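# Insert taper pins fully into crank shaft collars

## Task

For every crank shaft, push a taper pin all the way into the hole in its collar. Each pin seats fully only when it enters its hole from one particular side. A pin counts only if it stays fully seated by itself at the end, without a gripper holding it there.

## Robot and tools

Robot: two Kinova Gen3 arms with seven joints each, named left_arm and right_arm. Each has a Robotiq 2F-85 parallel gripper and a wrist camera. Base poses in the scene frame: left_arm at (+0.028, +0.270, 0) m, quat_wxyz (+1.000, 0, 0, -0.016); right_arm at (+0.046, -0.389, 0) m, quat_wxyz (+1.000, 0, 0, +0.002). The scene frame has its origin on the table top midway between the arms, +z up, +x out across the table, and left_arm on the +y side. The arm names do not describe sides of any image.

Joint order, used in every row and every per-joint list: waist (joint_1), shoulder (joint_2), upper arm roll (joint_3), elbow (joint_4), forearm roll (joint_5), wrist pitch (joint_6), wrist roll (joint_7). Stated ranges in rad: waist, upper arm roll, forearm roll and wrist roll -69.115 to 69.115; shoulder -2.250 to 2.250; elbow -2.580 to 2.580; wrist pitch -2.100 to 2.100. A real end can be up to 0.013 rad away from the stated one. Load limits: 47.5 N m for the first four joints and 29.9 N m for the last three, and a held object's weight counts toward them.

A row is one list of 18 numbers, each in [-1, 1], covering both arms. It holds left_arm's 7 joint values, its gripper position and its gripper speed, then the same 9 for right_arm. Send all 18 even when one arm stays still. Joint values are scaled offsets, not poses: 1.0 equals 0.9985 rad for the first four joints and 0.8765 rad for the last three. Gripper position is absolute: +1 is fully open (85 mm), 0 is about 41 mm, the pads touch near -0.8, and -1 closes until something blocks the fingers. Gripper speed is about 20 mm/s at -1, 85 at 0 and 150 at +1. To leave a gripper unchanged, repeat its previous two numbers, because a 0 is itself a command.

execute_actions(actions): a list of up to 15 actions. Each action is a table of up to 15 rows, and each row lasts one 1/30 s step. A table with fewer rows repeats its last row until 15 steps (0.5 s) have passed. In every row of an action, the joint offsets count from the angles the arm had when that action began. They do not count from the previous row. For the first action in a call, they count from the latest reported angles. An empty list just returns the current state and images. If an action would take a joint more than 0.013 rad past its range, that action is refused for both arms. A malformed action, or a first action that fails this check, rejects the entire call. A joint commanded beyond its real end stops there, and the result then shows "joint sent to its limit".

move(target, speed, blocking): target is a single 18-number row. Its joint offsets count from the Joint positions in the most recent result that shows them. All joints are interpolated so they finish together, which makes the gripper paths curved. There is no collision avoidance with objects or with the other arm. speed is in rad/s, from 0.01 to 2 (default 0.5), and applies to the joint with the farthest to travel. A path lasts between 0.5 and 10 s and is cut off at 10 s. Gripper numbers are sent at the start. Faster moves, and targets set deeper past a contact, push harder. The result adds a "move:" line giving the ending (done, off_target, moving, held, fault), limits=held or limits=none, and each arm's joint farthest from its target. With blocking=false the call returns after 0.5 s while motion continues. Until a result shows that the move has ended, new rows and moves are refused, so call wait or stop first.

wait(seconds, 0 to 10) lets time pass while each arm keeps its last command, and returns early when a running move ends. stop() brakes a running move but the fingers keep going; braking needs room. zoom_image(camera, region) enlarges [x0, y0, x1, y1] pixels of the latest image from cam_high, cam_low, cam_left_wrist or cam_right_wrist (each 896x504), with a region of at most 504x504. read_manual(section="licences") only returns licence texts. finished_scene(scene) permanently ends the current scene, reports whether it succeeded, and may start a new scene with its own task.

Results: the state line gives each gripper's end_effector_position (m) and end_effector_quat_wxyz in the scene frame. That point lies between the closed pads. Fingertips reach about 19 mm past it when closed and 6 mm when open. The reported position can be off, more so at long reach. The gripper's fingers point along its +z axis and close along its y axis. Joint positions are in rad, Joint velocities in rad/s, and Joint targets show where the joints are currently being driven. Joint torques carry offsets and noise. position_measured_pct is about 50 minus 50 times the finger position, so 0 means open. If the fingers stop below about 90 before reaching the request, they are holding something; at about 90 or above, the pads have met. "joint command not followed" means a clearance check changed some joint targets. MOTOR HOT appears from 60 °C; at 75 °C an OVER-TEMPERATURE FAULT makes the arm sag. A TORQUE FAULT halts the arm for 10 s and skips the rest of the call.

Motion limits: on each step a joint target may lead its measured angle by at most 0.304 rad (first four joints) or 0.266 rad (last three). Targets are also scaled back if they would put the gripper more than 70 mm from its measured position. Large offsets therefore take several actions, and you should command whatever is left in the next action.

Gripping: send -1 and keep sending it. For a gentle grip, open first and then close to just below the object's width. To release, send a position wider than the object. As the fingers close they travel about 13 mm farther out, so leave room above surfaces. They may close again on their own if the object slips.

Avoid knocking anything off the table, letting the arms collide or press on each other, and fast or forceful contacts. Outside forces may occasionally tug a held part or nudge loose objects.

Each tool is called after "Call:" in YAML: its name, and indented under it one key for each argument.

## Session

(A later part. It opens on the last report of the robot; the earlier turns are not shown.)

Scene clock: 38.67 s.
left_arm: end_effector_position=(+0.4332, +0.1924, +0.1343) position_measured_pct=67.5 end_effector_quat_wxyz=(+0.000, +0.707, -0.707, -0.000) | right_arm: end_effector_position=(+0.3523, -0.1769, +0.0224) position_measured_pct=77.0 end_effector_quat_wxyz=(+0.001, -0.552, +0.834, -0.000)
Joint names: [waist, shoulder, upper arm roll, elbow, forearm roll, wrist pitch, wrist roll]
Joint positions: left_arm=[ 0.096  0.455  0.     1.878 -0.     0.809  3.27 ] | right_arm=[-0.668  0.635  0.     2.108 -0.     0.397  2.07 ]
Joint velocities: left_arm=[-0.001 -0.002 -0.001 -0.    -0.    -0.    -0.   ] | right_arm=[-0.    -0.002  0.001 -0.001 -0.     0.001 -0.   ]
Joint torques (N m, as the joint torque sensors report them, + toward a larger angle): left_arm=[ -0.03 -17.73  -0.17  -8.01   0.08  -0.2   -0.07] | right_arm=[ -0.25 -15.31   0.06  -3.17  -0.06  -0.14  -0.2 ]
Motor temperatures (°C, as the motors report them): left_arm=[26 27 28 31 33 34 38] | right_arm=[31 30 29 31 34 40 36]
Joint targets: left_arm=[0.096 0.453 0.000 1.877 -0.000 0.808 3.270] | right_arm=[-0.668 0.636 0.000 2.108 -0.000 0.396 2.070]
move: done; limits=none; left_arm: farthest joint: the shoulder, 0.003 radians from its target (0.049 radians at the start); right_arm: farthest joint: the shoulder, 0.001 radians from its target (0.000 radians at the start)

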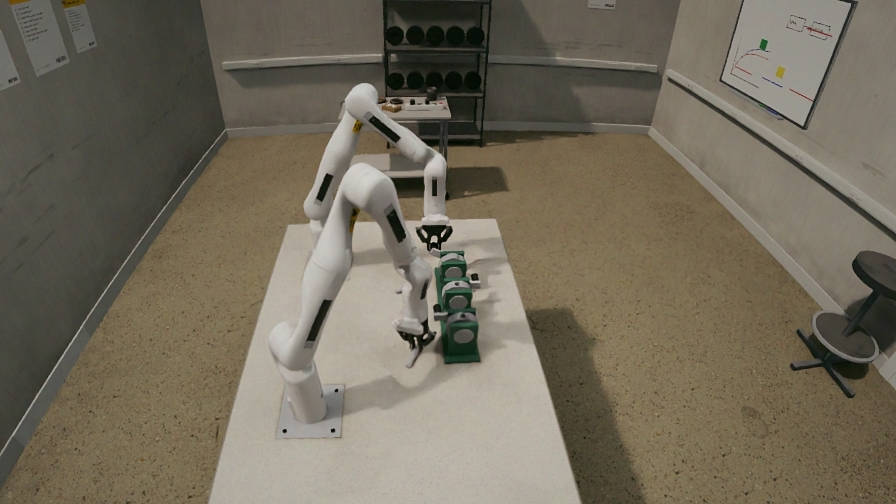

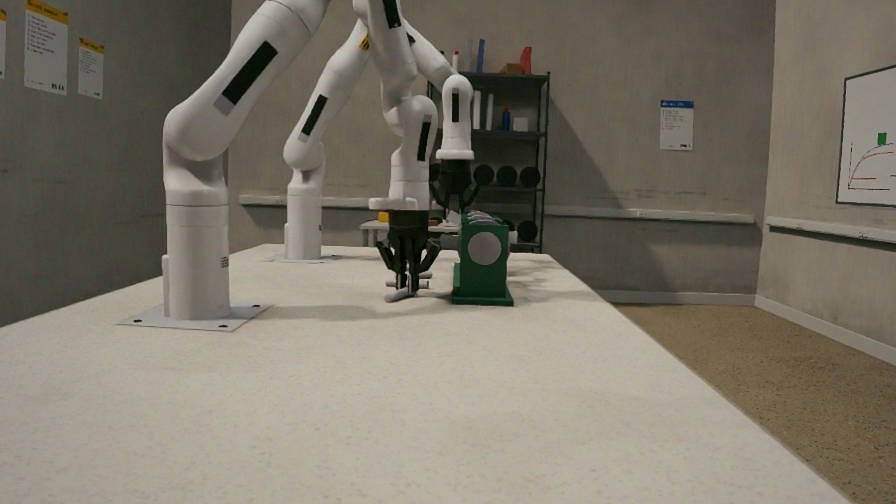

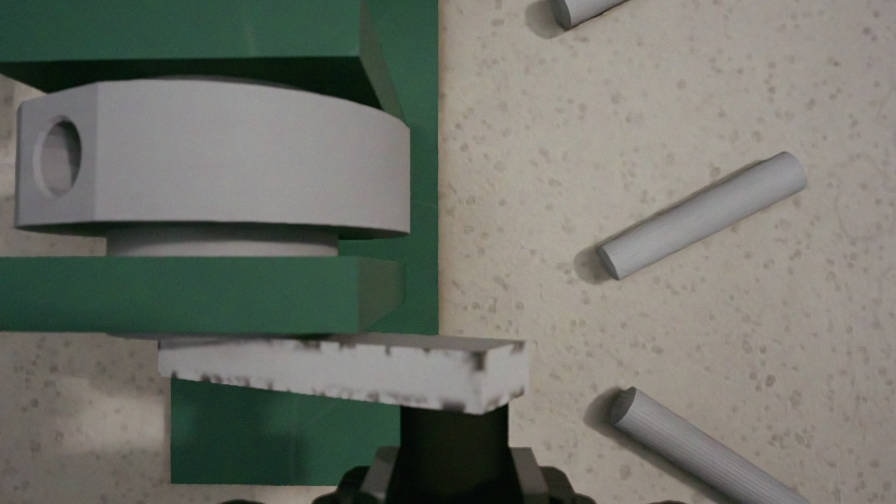

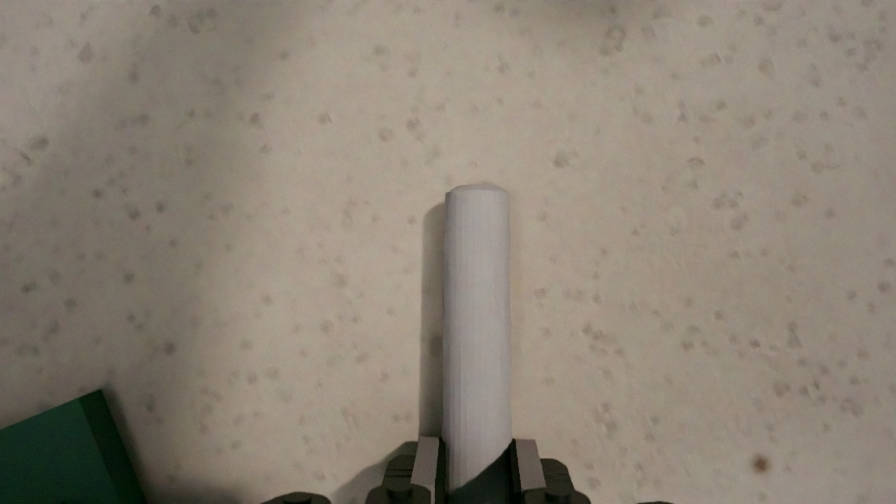

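Call:
move:
  target: [-0.0072,0.0047,0,-0.1182,0,0.1288,-0.0087,-0.38,0,0,-0.3856,0,-0.1582,0,0.6195,-0.3,-1,0]
  speed: 0.8

Call:
move:
  target: [-0.0089,0.054,0,-0.1336,0,0.0896,-0.0102,-0.38,0,-0.053,0.05,0,0.15,0,-0.901,-0.2693,-1,0]
  speed: 1.0

Call:
move:
  target: [-0.0078,0.0819,0,-0.1145,0,0.0371,-0.0089,-0.38,0,0,0.1,0,0.15,0,-0.924,0,-1,0]
  speed: 1.0

Call:
move:
  target: [-0.005,0.0836,0,-0.0661,0,-0.02,-0.0057,-0.38,0,0,0.25,0,0.15,0,-0.844,0,-1,0]
  speed: 1.0

Scene clock: 41.47 s.
left_arm: end_effector_position=(+0.4566, +0.1924, +0.1600) position_measured_pct=67.5 end_effector_quat_wxyz=(+0.001, +0.707, -0.708, -0.002) | right_arm: end_effector_position=(+0.3419, -0.1851, +0.1959) position_measured_pct=77.0 end_effector_quat_wxyz=(+0.001, -0.438, +0.899, +0.000)
Joint names: [waist, shoulder, upper arm roll, elbow, forearm roll, wrist pitch, wrist roll]
Joint positions: left_arm=[ 0.089  0.46   0.001  1.763 -0.     0.924  3.262] | right_arm=[-0.668  0.25   0.     1.95  -0.     0.94   1.807]
Joint velocities: left_arm=[-0.001 -0.     0.    -0.     0.     0.001  0.   ] | right_arm=[-0.    -0.003  0.    -0.001 -0.     0.001  0.   ]
Joint torques (N m, as the joint torque sensors report them, + toward a larger angle): left_arm=[ -0.42 -16.69  -0.04  -9.16   0.2   -1.58  -0.04] | right_arm=[ -0.21 -13.14   0.31  -7.3    0.18   0.13   0.07]
Motor temperatures (°C, as the motors report them): left_arm=[26 27 28 31 33 34 38] | right_arm=[31 30 29 31 34 40 36]
Joint targets: left_arm=[0.089 0.460 0.000 1.760 -0.000 0.921 3.262] | right_arm=[-0.668 0.250 0.000 1.950 -0.000 0.940 1.807]
move: done; limits=none; left_arm: farthest joint: the elbow, 0.003 radians from its target (0.118 radians at the start); right_arm: farthest joint: the waist, 0.000 radians from its target (0.000 radians at the start)

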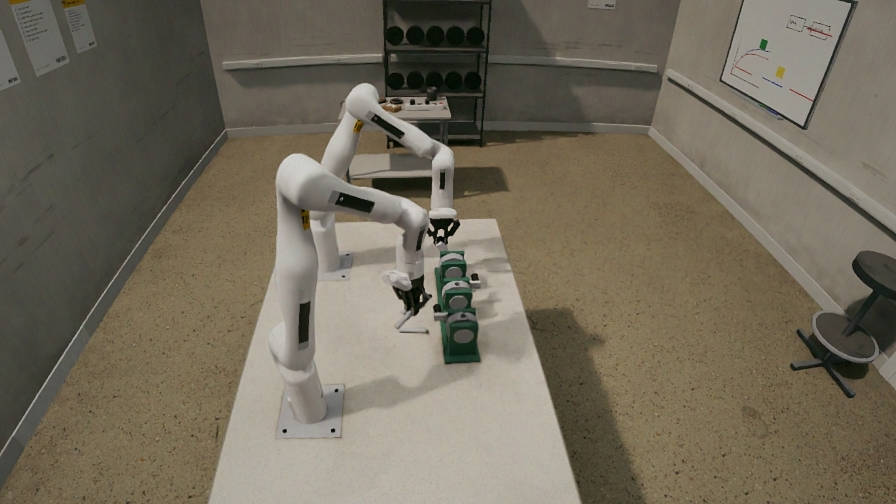

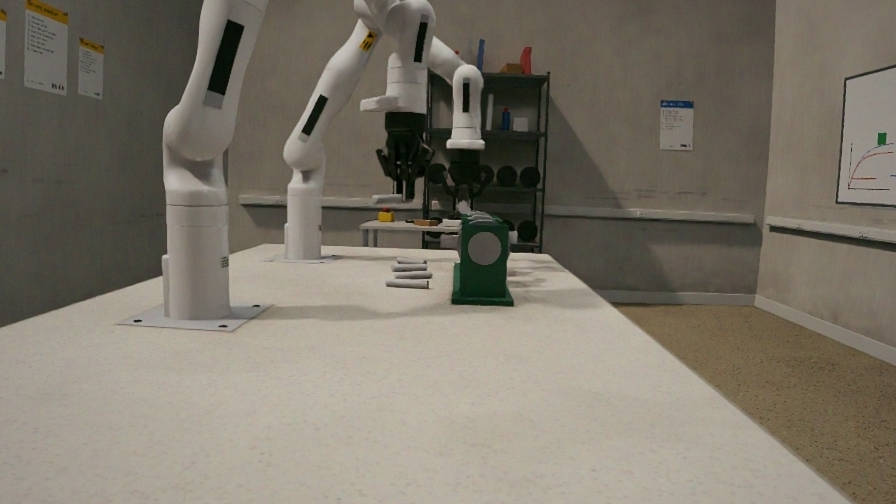

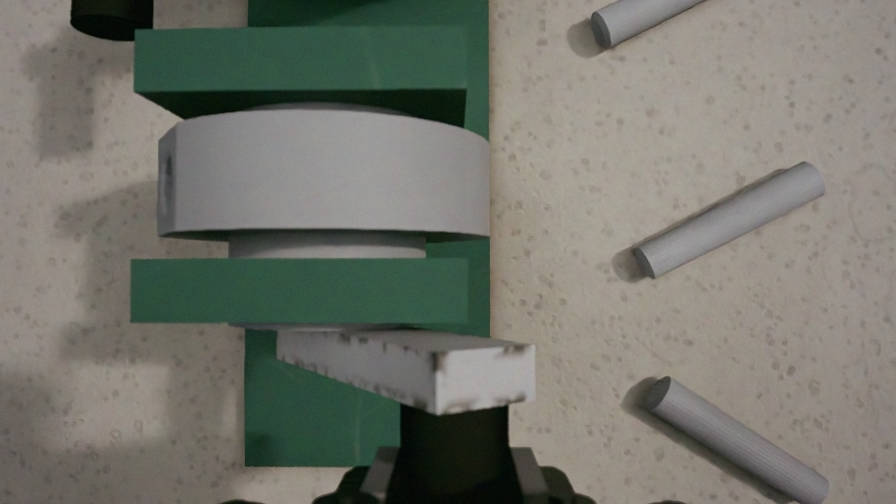

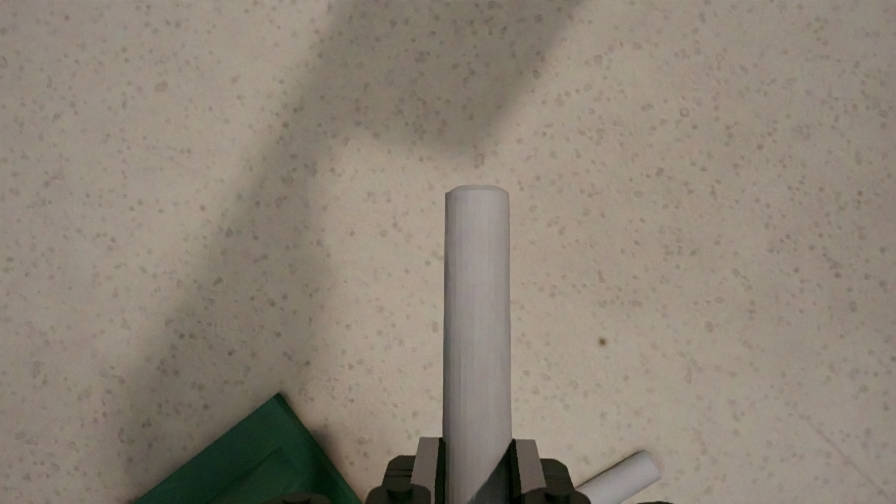

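Scene clock: 42.73 s.
left_arm: end_effector_position=(+0.4919, +0.1924, +0.1715) position_measured_pct=67.5 end_effector_quat_wxyz=(+0.001, +0.707, -0.708, -0.001) | right_arm: end_effector_position=(+0.4444, -0.0695, +0.1964) position_measured_pct=77.0 end_effector_quat_wxyz=(+0.273, -0.339, +0.895, +0.103)
Joint names: [waist, shoulder, upper arm roll, elbow, forearm roll, wrist pitch, wrist roll]
Joint positions: left_arm=[ 0.08   0.51   0.001  1.629 -0.     1.004  3.253] | right_arm=[-0.721  0.3    0.     2.1   -0.     0.15   1.571]
Joint velocities: left_arm=[ 0.001  0.     0.001  0.     0.     0.001 -0.   ] | right_arm=[-0.001  0.001  0.002  0.001  0.     0.    -0.   ]
Joint torques (N m, as the joint torque sensors report them, + toward a larger angle): left_arm=[ -0.48 -15.67   0.    -7.39   0.21  -1.16  -0.36] | right_arm=[  0.03 -14.81   0.46  -8.06  -0.07  -1.6   -0.14]
Motor temperatures (°C, as the motors report them): left_arm=[26 27 28 31 33 34 38] | right_arm=[31 30 29 31 34 40 36]
Joint targets: left_arm=[0.080 0.513 0.001 1.629 -0.000 1.003 3.253] | right_arm=[-0.721 0.300 0.000 2.100 -0.000 0.150 1.571]
move: done; limits=none; left_arm: farthest joint: the shoulder, 0.004 radians from its target (0.054 radians at the start); right_arm: farthest joint: the waist, 0.000 radians from its target (0.053 radians at the start)

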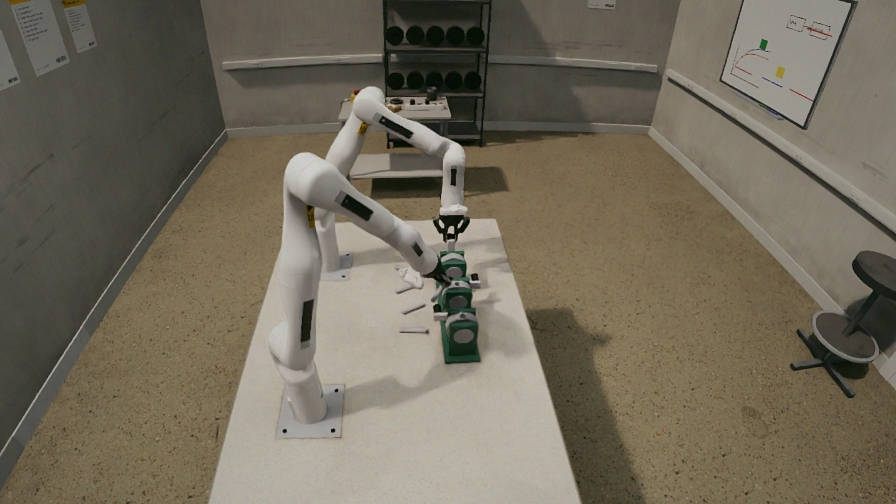

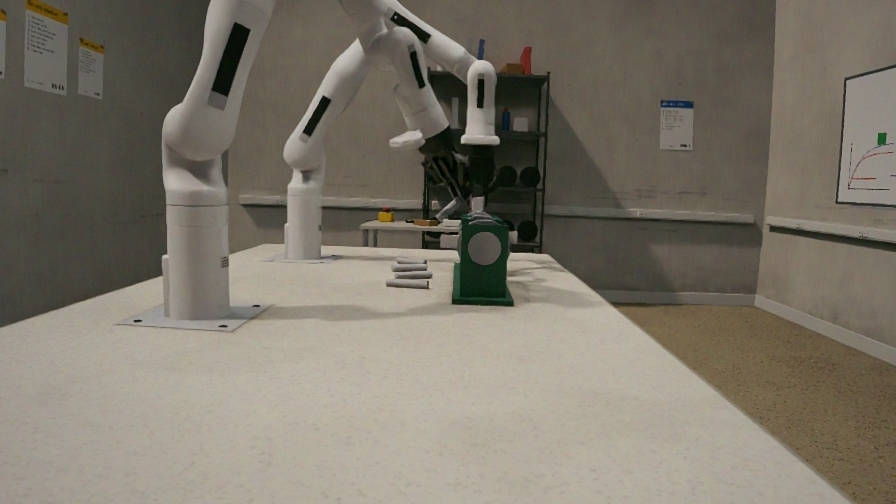

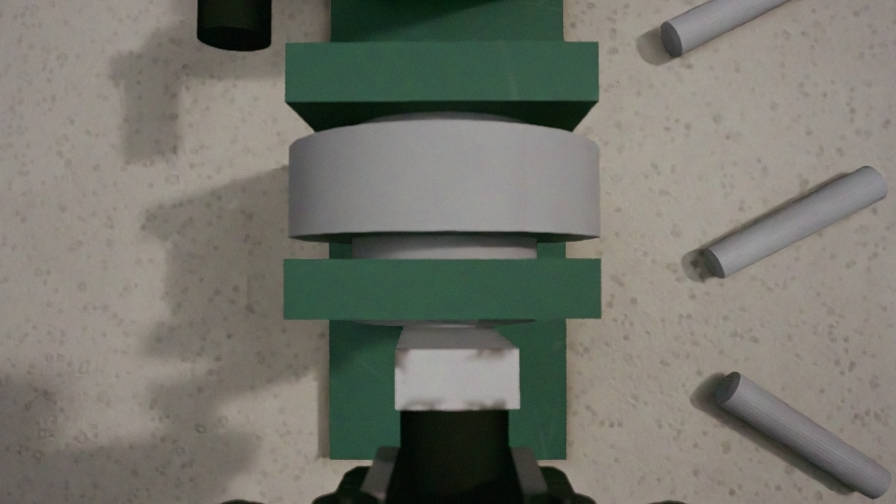

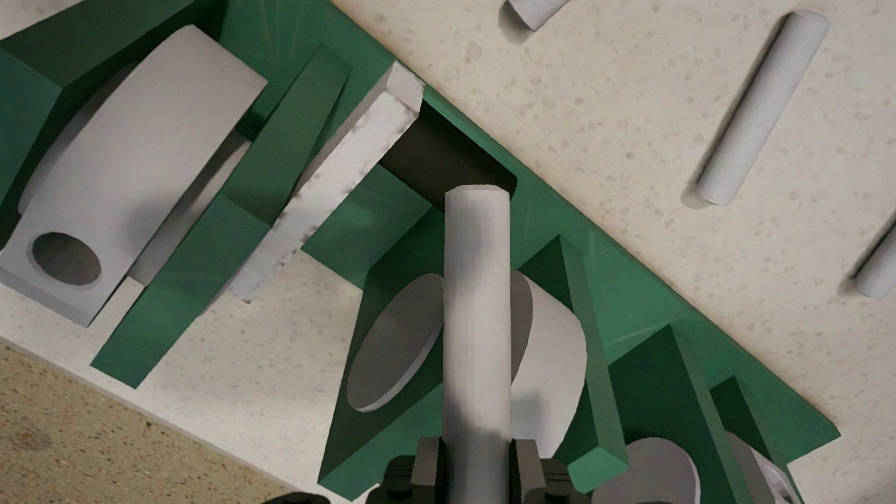

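Scene clock: 44.03 s.
left_arm: end_effector_position=(+0.5278, +0.1923, +0.1636) position_measured_pct=67.5 end_effector_quat_wxyz=(-0.001, +0.707, -0.708, +0.001) | right_arm: end_effector_position=(+0.5091, -0.0123, +0.2687) position_measured_pct=77.0 end_effector_quat_wxyz=(+0.509, -0.297, +0.784, +0.193)
Joint names: [waist, shoulder, upper arm roll, elbow, forearm roll, wrist pitch, wrist roll]
Joint positions: left_arm=[ 0.072  0.59   0.     1.513 -0.     1.037  3.246] | right_arm=[-0.721  0.4    0.     2.25  -0.    -0.66   1.571]
Joint velocities: left_arm=[ 0.001  0.001 -0.001 -0.     0.     0.     0.   ] | right_arm=[ 0.     0.004  0.    -0.001 -0.    -0.001  0.   ]
Joint torques (N m, as the joint torque sensors report them, + toward a larger angle): left_arm=[ -0.58 -18.15   0.19  -7.05   0.16   0.02  -0.19] | right_arm=[ -0.02 -16.23   0.45  -7.47   0.09  -2.9   -0.13]
Motor temperatures (°C, as the motors report them): left_arm=[26 27 28 31 33 34 38] | right_arm=[31 30 29 31 34 40 36]
Joint targets: left_arm=[0.072 0.592 0.001 1.515 -0.000 1.037 3.246] | right_arm=[-0.721 0.400 0.000 2.250 -0.000 -0.660 1.571]
move: done; limits=none; left_arm: farthest joint: the shoulder, 0.002 radians from its target (0.082 radians at the start); right_arm: farthest joint: the waist, 0.000 radians from its target (0.000 radians at the start)

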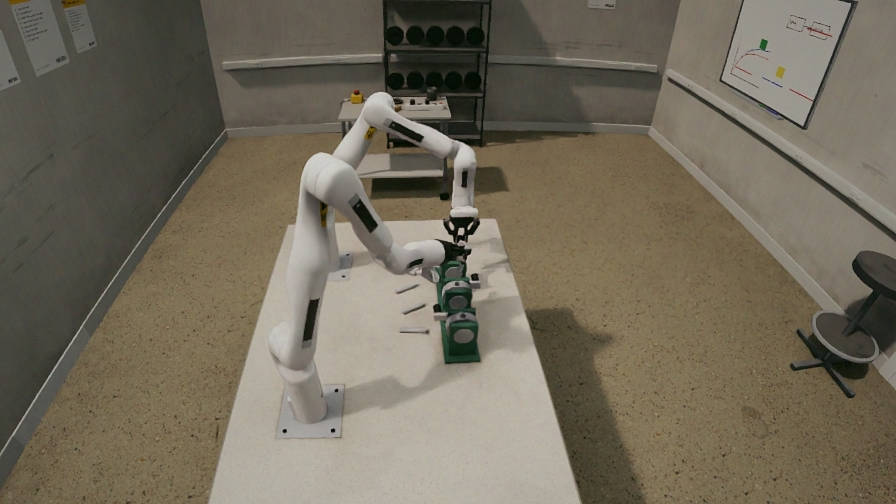

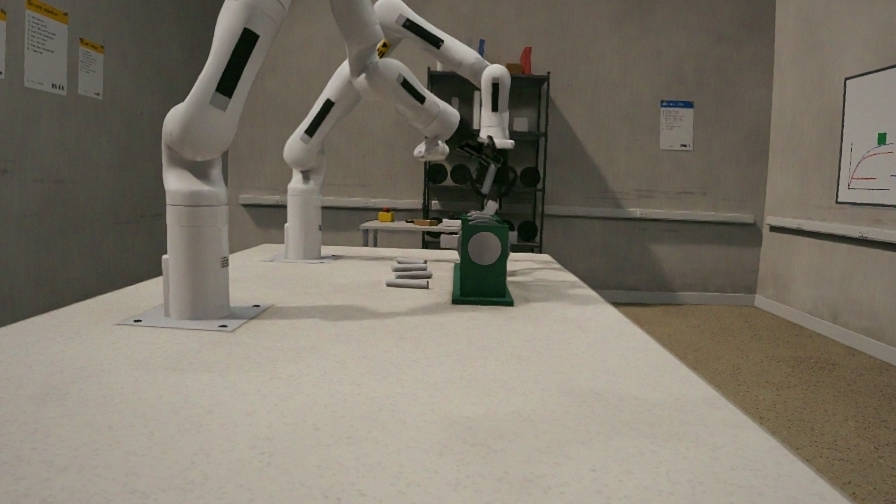

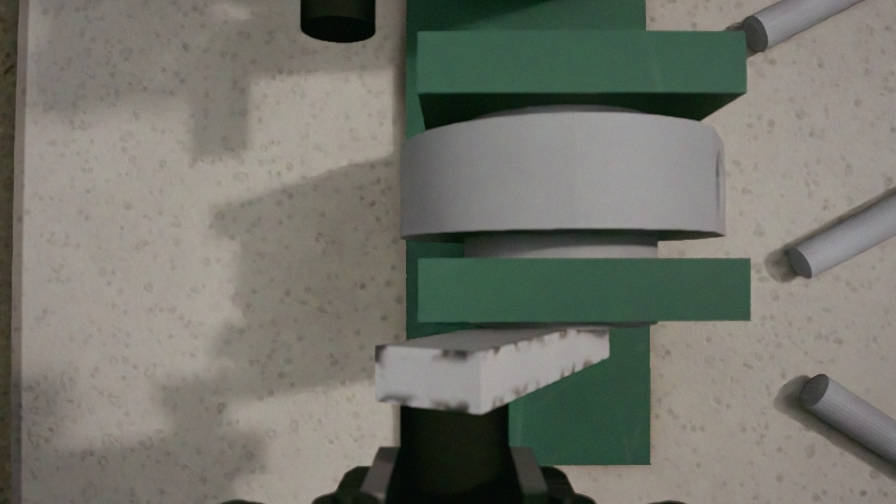

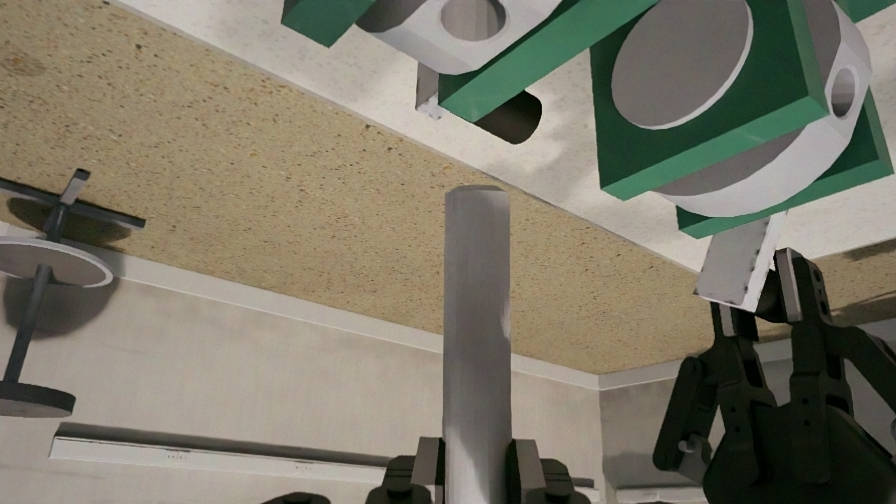

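Scene clock: 45.37 s.
left_arm: end_effector_position=(+0.5544, +0.1922, +0.1391) position_measured_pct=67.5 end_effector_quat_wxyz=(-0.001, +0.707, -0.708, +0.002) | right_arm: end_effector_position=(+0.5070, -0.0141, +0.2827) position_measured_pct=77.0 end_effector_quat_wxyz=(+0.635, -0.260, +0.687, +0.240)
Joint names: [waist, shoulder, upper arm roll, elbow, forearm roll, wrist pitch, wrist roll]
Joint positions: left_arm=[ 0.067  0.672  0.     1.446 -0.     1.019  3.241] | right_arm=[-0.721  0.649  0.     2.4   -0.    -1.4    1.571]
Joint velocities: left_arm=[ 0.     0.    -0.001 -0.001  0.     0.001  0.   ] | right_arm=[-0.     0.001  0.     0.    -0.     0.     0.   ]
Joint torques (N m, as the joint torque sensors report them, + toward a larger angle): left_arm=[  0.21 -19.91   0.34  -7.47   0.18   0.01  -0.02] | right_arm=[ -0.22 -17.4    0.54  -3.77   0.15  -3.31   0.03]
Motor temperatures (°C, as the motors report them): left_arm=[26 27 28 31 33 34 38] | right_arm=[31 30 29 31 34 40 36]
Joint targets: left_arm=[0.067 0.673 0.000 1.447 -0.000 1.019 3.241] | right_arm=[-0.721 0.649 0.000 2.400 -0.000 -1.400 1.571]
move: done; limits=none; left_arm: farthest joint: the shoulder, 0.001 radians from its target (0.084 radians at the start); right_arm: farthest joint: the shoulder, 0.001 radians from its target (0.250 radians at the start)

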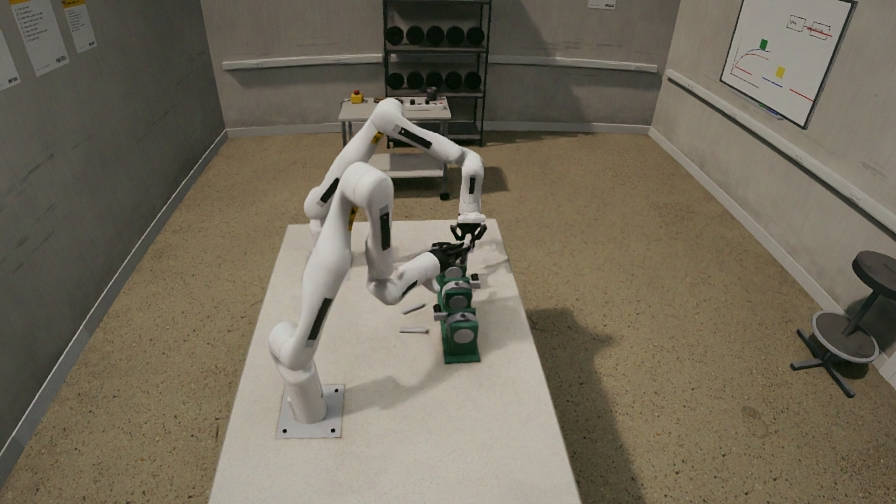

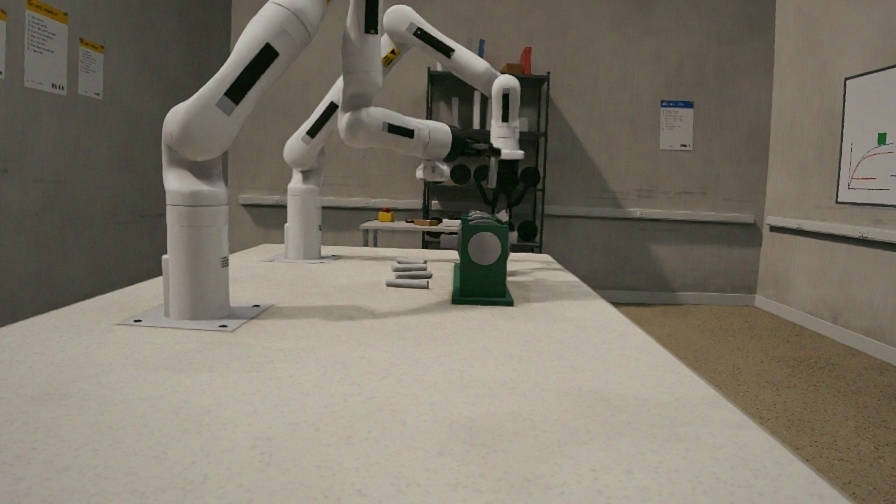

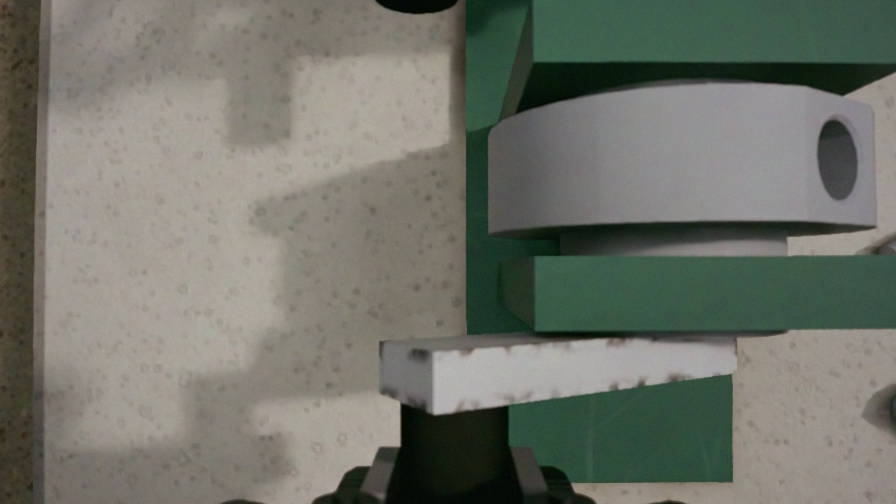

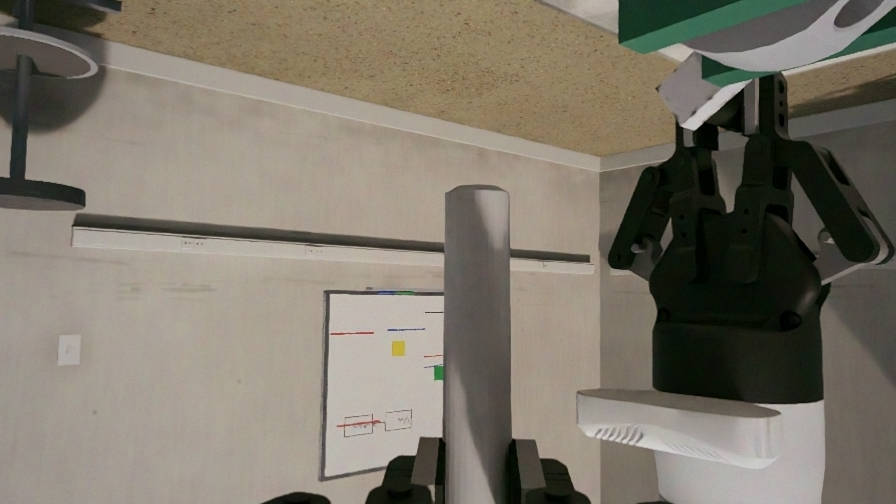

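Call:
move:
  target: [-0.0016,0.0731,0,0.0006,0,-0.0787,-0.002,-0.38,0,0,0.3055,0,0.0891,0,-0.5387,0,-1,0]
  speed: 0.6

Scene clock: 47.03 s.
left_arm: end_effector_position=(+0.5651, +0.1922, +0.1008) position_measured_pct=67.5 end_effector_quat_wxyz=(-0.001, +0.707, -0.708, +0.002) | right_arm: end_effector_position=(+0.4826, -0.0356, +0.2281) position_measured_pct=77.0 end_effector_quat_wxyz=(+0.662, -0.251, +0.661, +0.250)
Joint names: [waist, shoulder, upper arm roll, elbow, forearm roll, wrist pitch, wrist roll]
Joint positions: left_arm=[ 0.066  0.744  0.     1.445 -0.     0.948  3.239] | right_arm=[-0.721  0.954  0.     2.489 -0.    -1.872  1.571]
Joint velocities: left_arm=[-0.001  0.    -0.001 -0.001 -0.     0.001  0.   ] | right_arm=[-0.     0.003 -0.001 -0.001 -0.    -0.     0.   ]
Joint torques (N m, as the joint torque sensors report them, + toward a larger angle): left_arm=[ -0.15 -21.13   0.05  -6.14   0.11   0.71  -0.04] | right_arm=[ -0.08 -18.81   1.09  -0.06   0.13  -3.18  -0.19]
Motor temperatures (°C, as the motors report them): left_arm=[26 27 28 31 33 34 38] | right_arm=[31 30 29 31 34 40 36]
Joint targets: left_arm=[0.066 0.745 0.000 1.447 -0.000 0.950 3.239] | right_arm=[-0.721 0.954 0.000 2.489 -0.000 -1.872 1.571]
move: done; limits=none; left_arm: farthest joint: the wrist pitch, 0.002 radians from its target (0.069 radians at the start); right_arm: farthest joint: the waist, 0.000 radians from its target (0.000 radians at the start)

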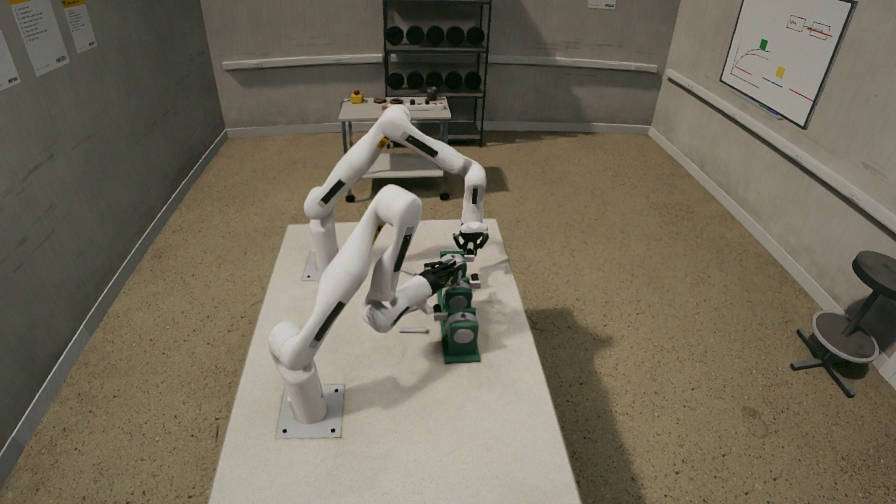

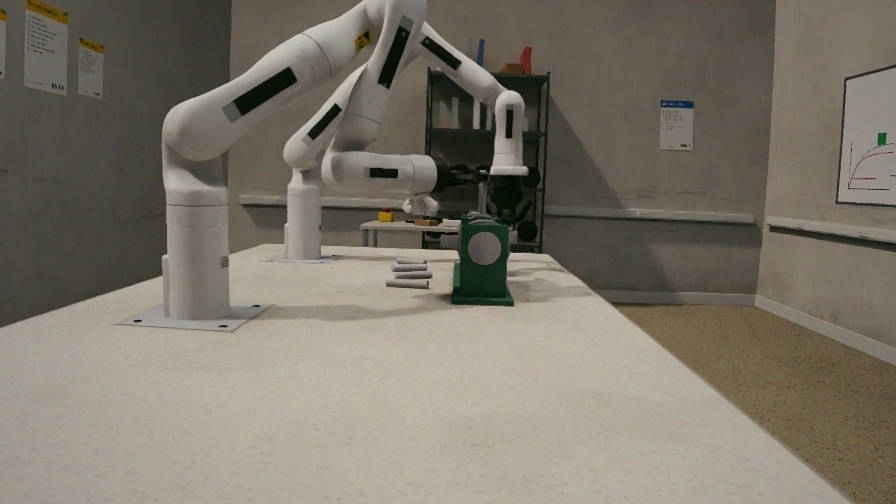

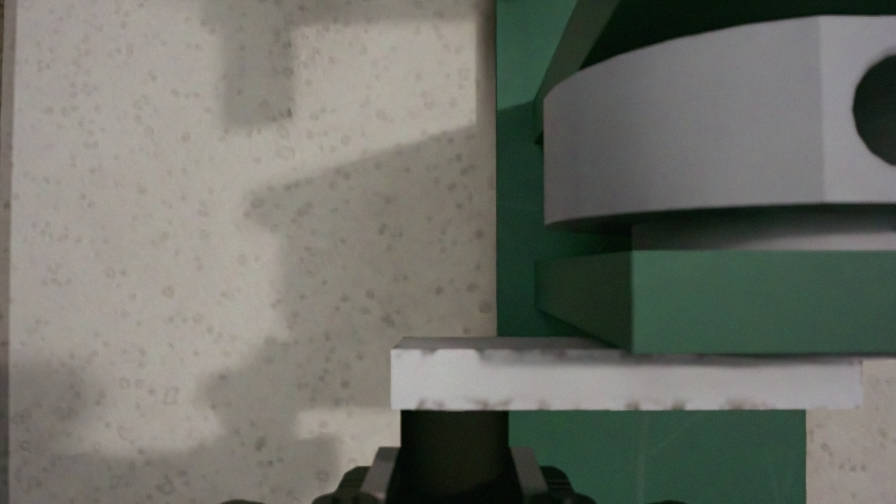

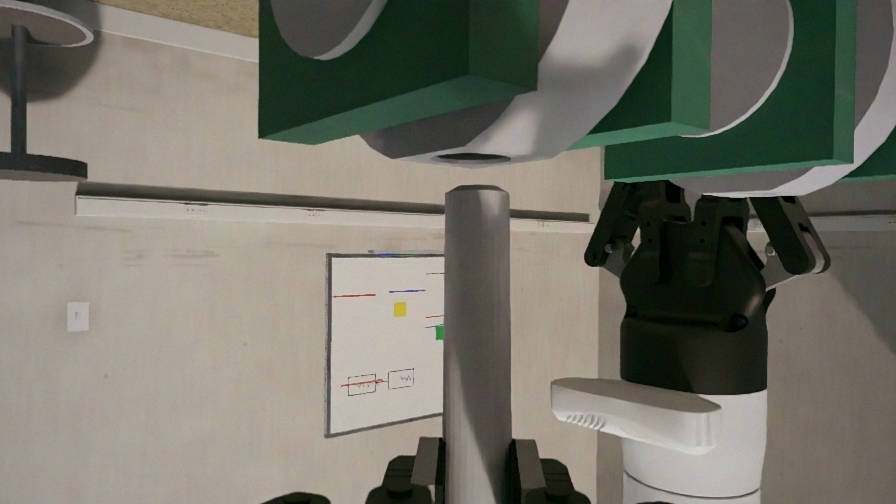

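Call:
zoom_image:
  camera: "cam_right_wrist"
  region: [410,120,550,220]

Call:
zoom_image:
  camera: "cam_low"
  region: [440,160,530,260]

Region (410, 120, 550, 220) of cam_right_wrist's 896x504 image, scaled by 3.600; it fills the top 360 rows of this view, and the rest is white.

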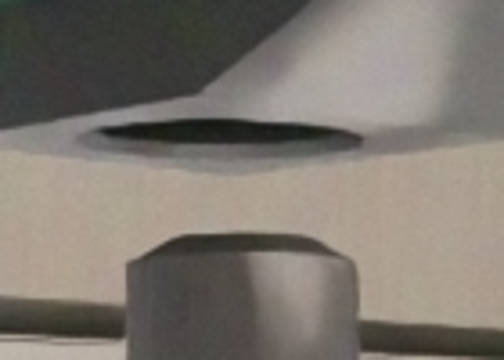

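Region (440, 160, 530, 260) of cam_low's 896x504 image, scaled by 5.040, with more detail than that image has; it fills the left 454 columns of this view, and the rest is white.

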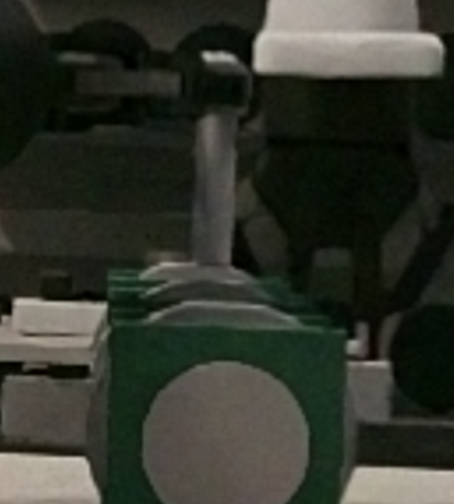

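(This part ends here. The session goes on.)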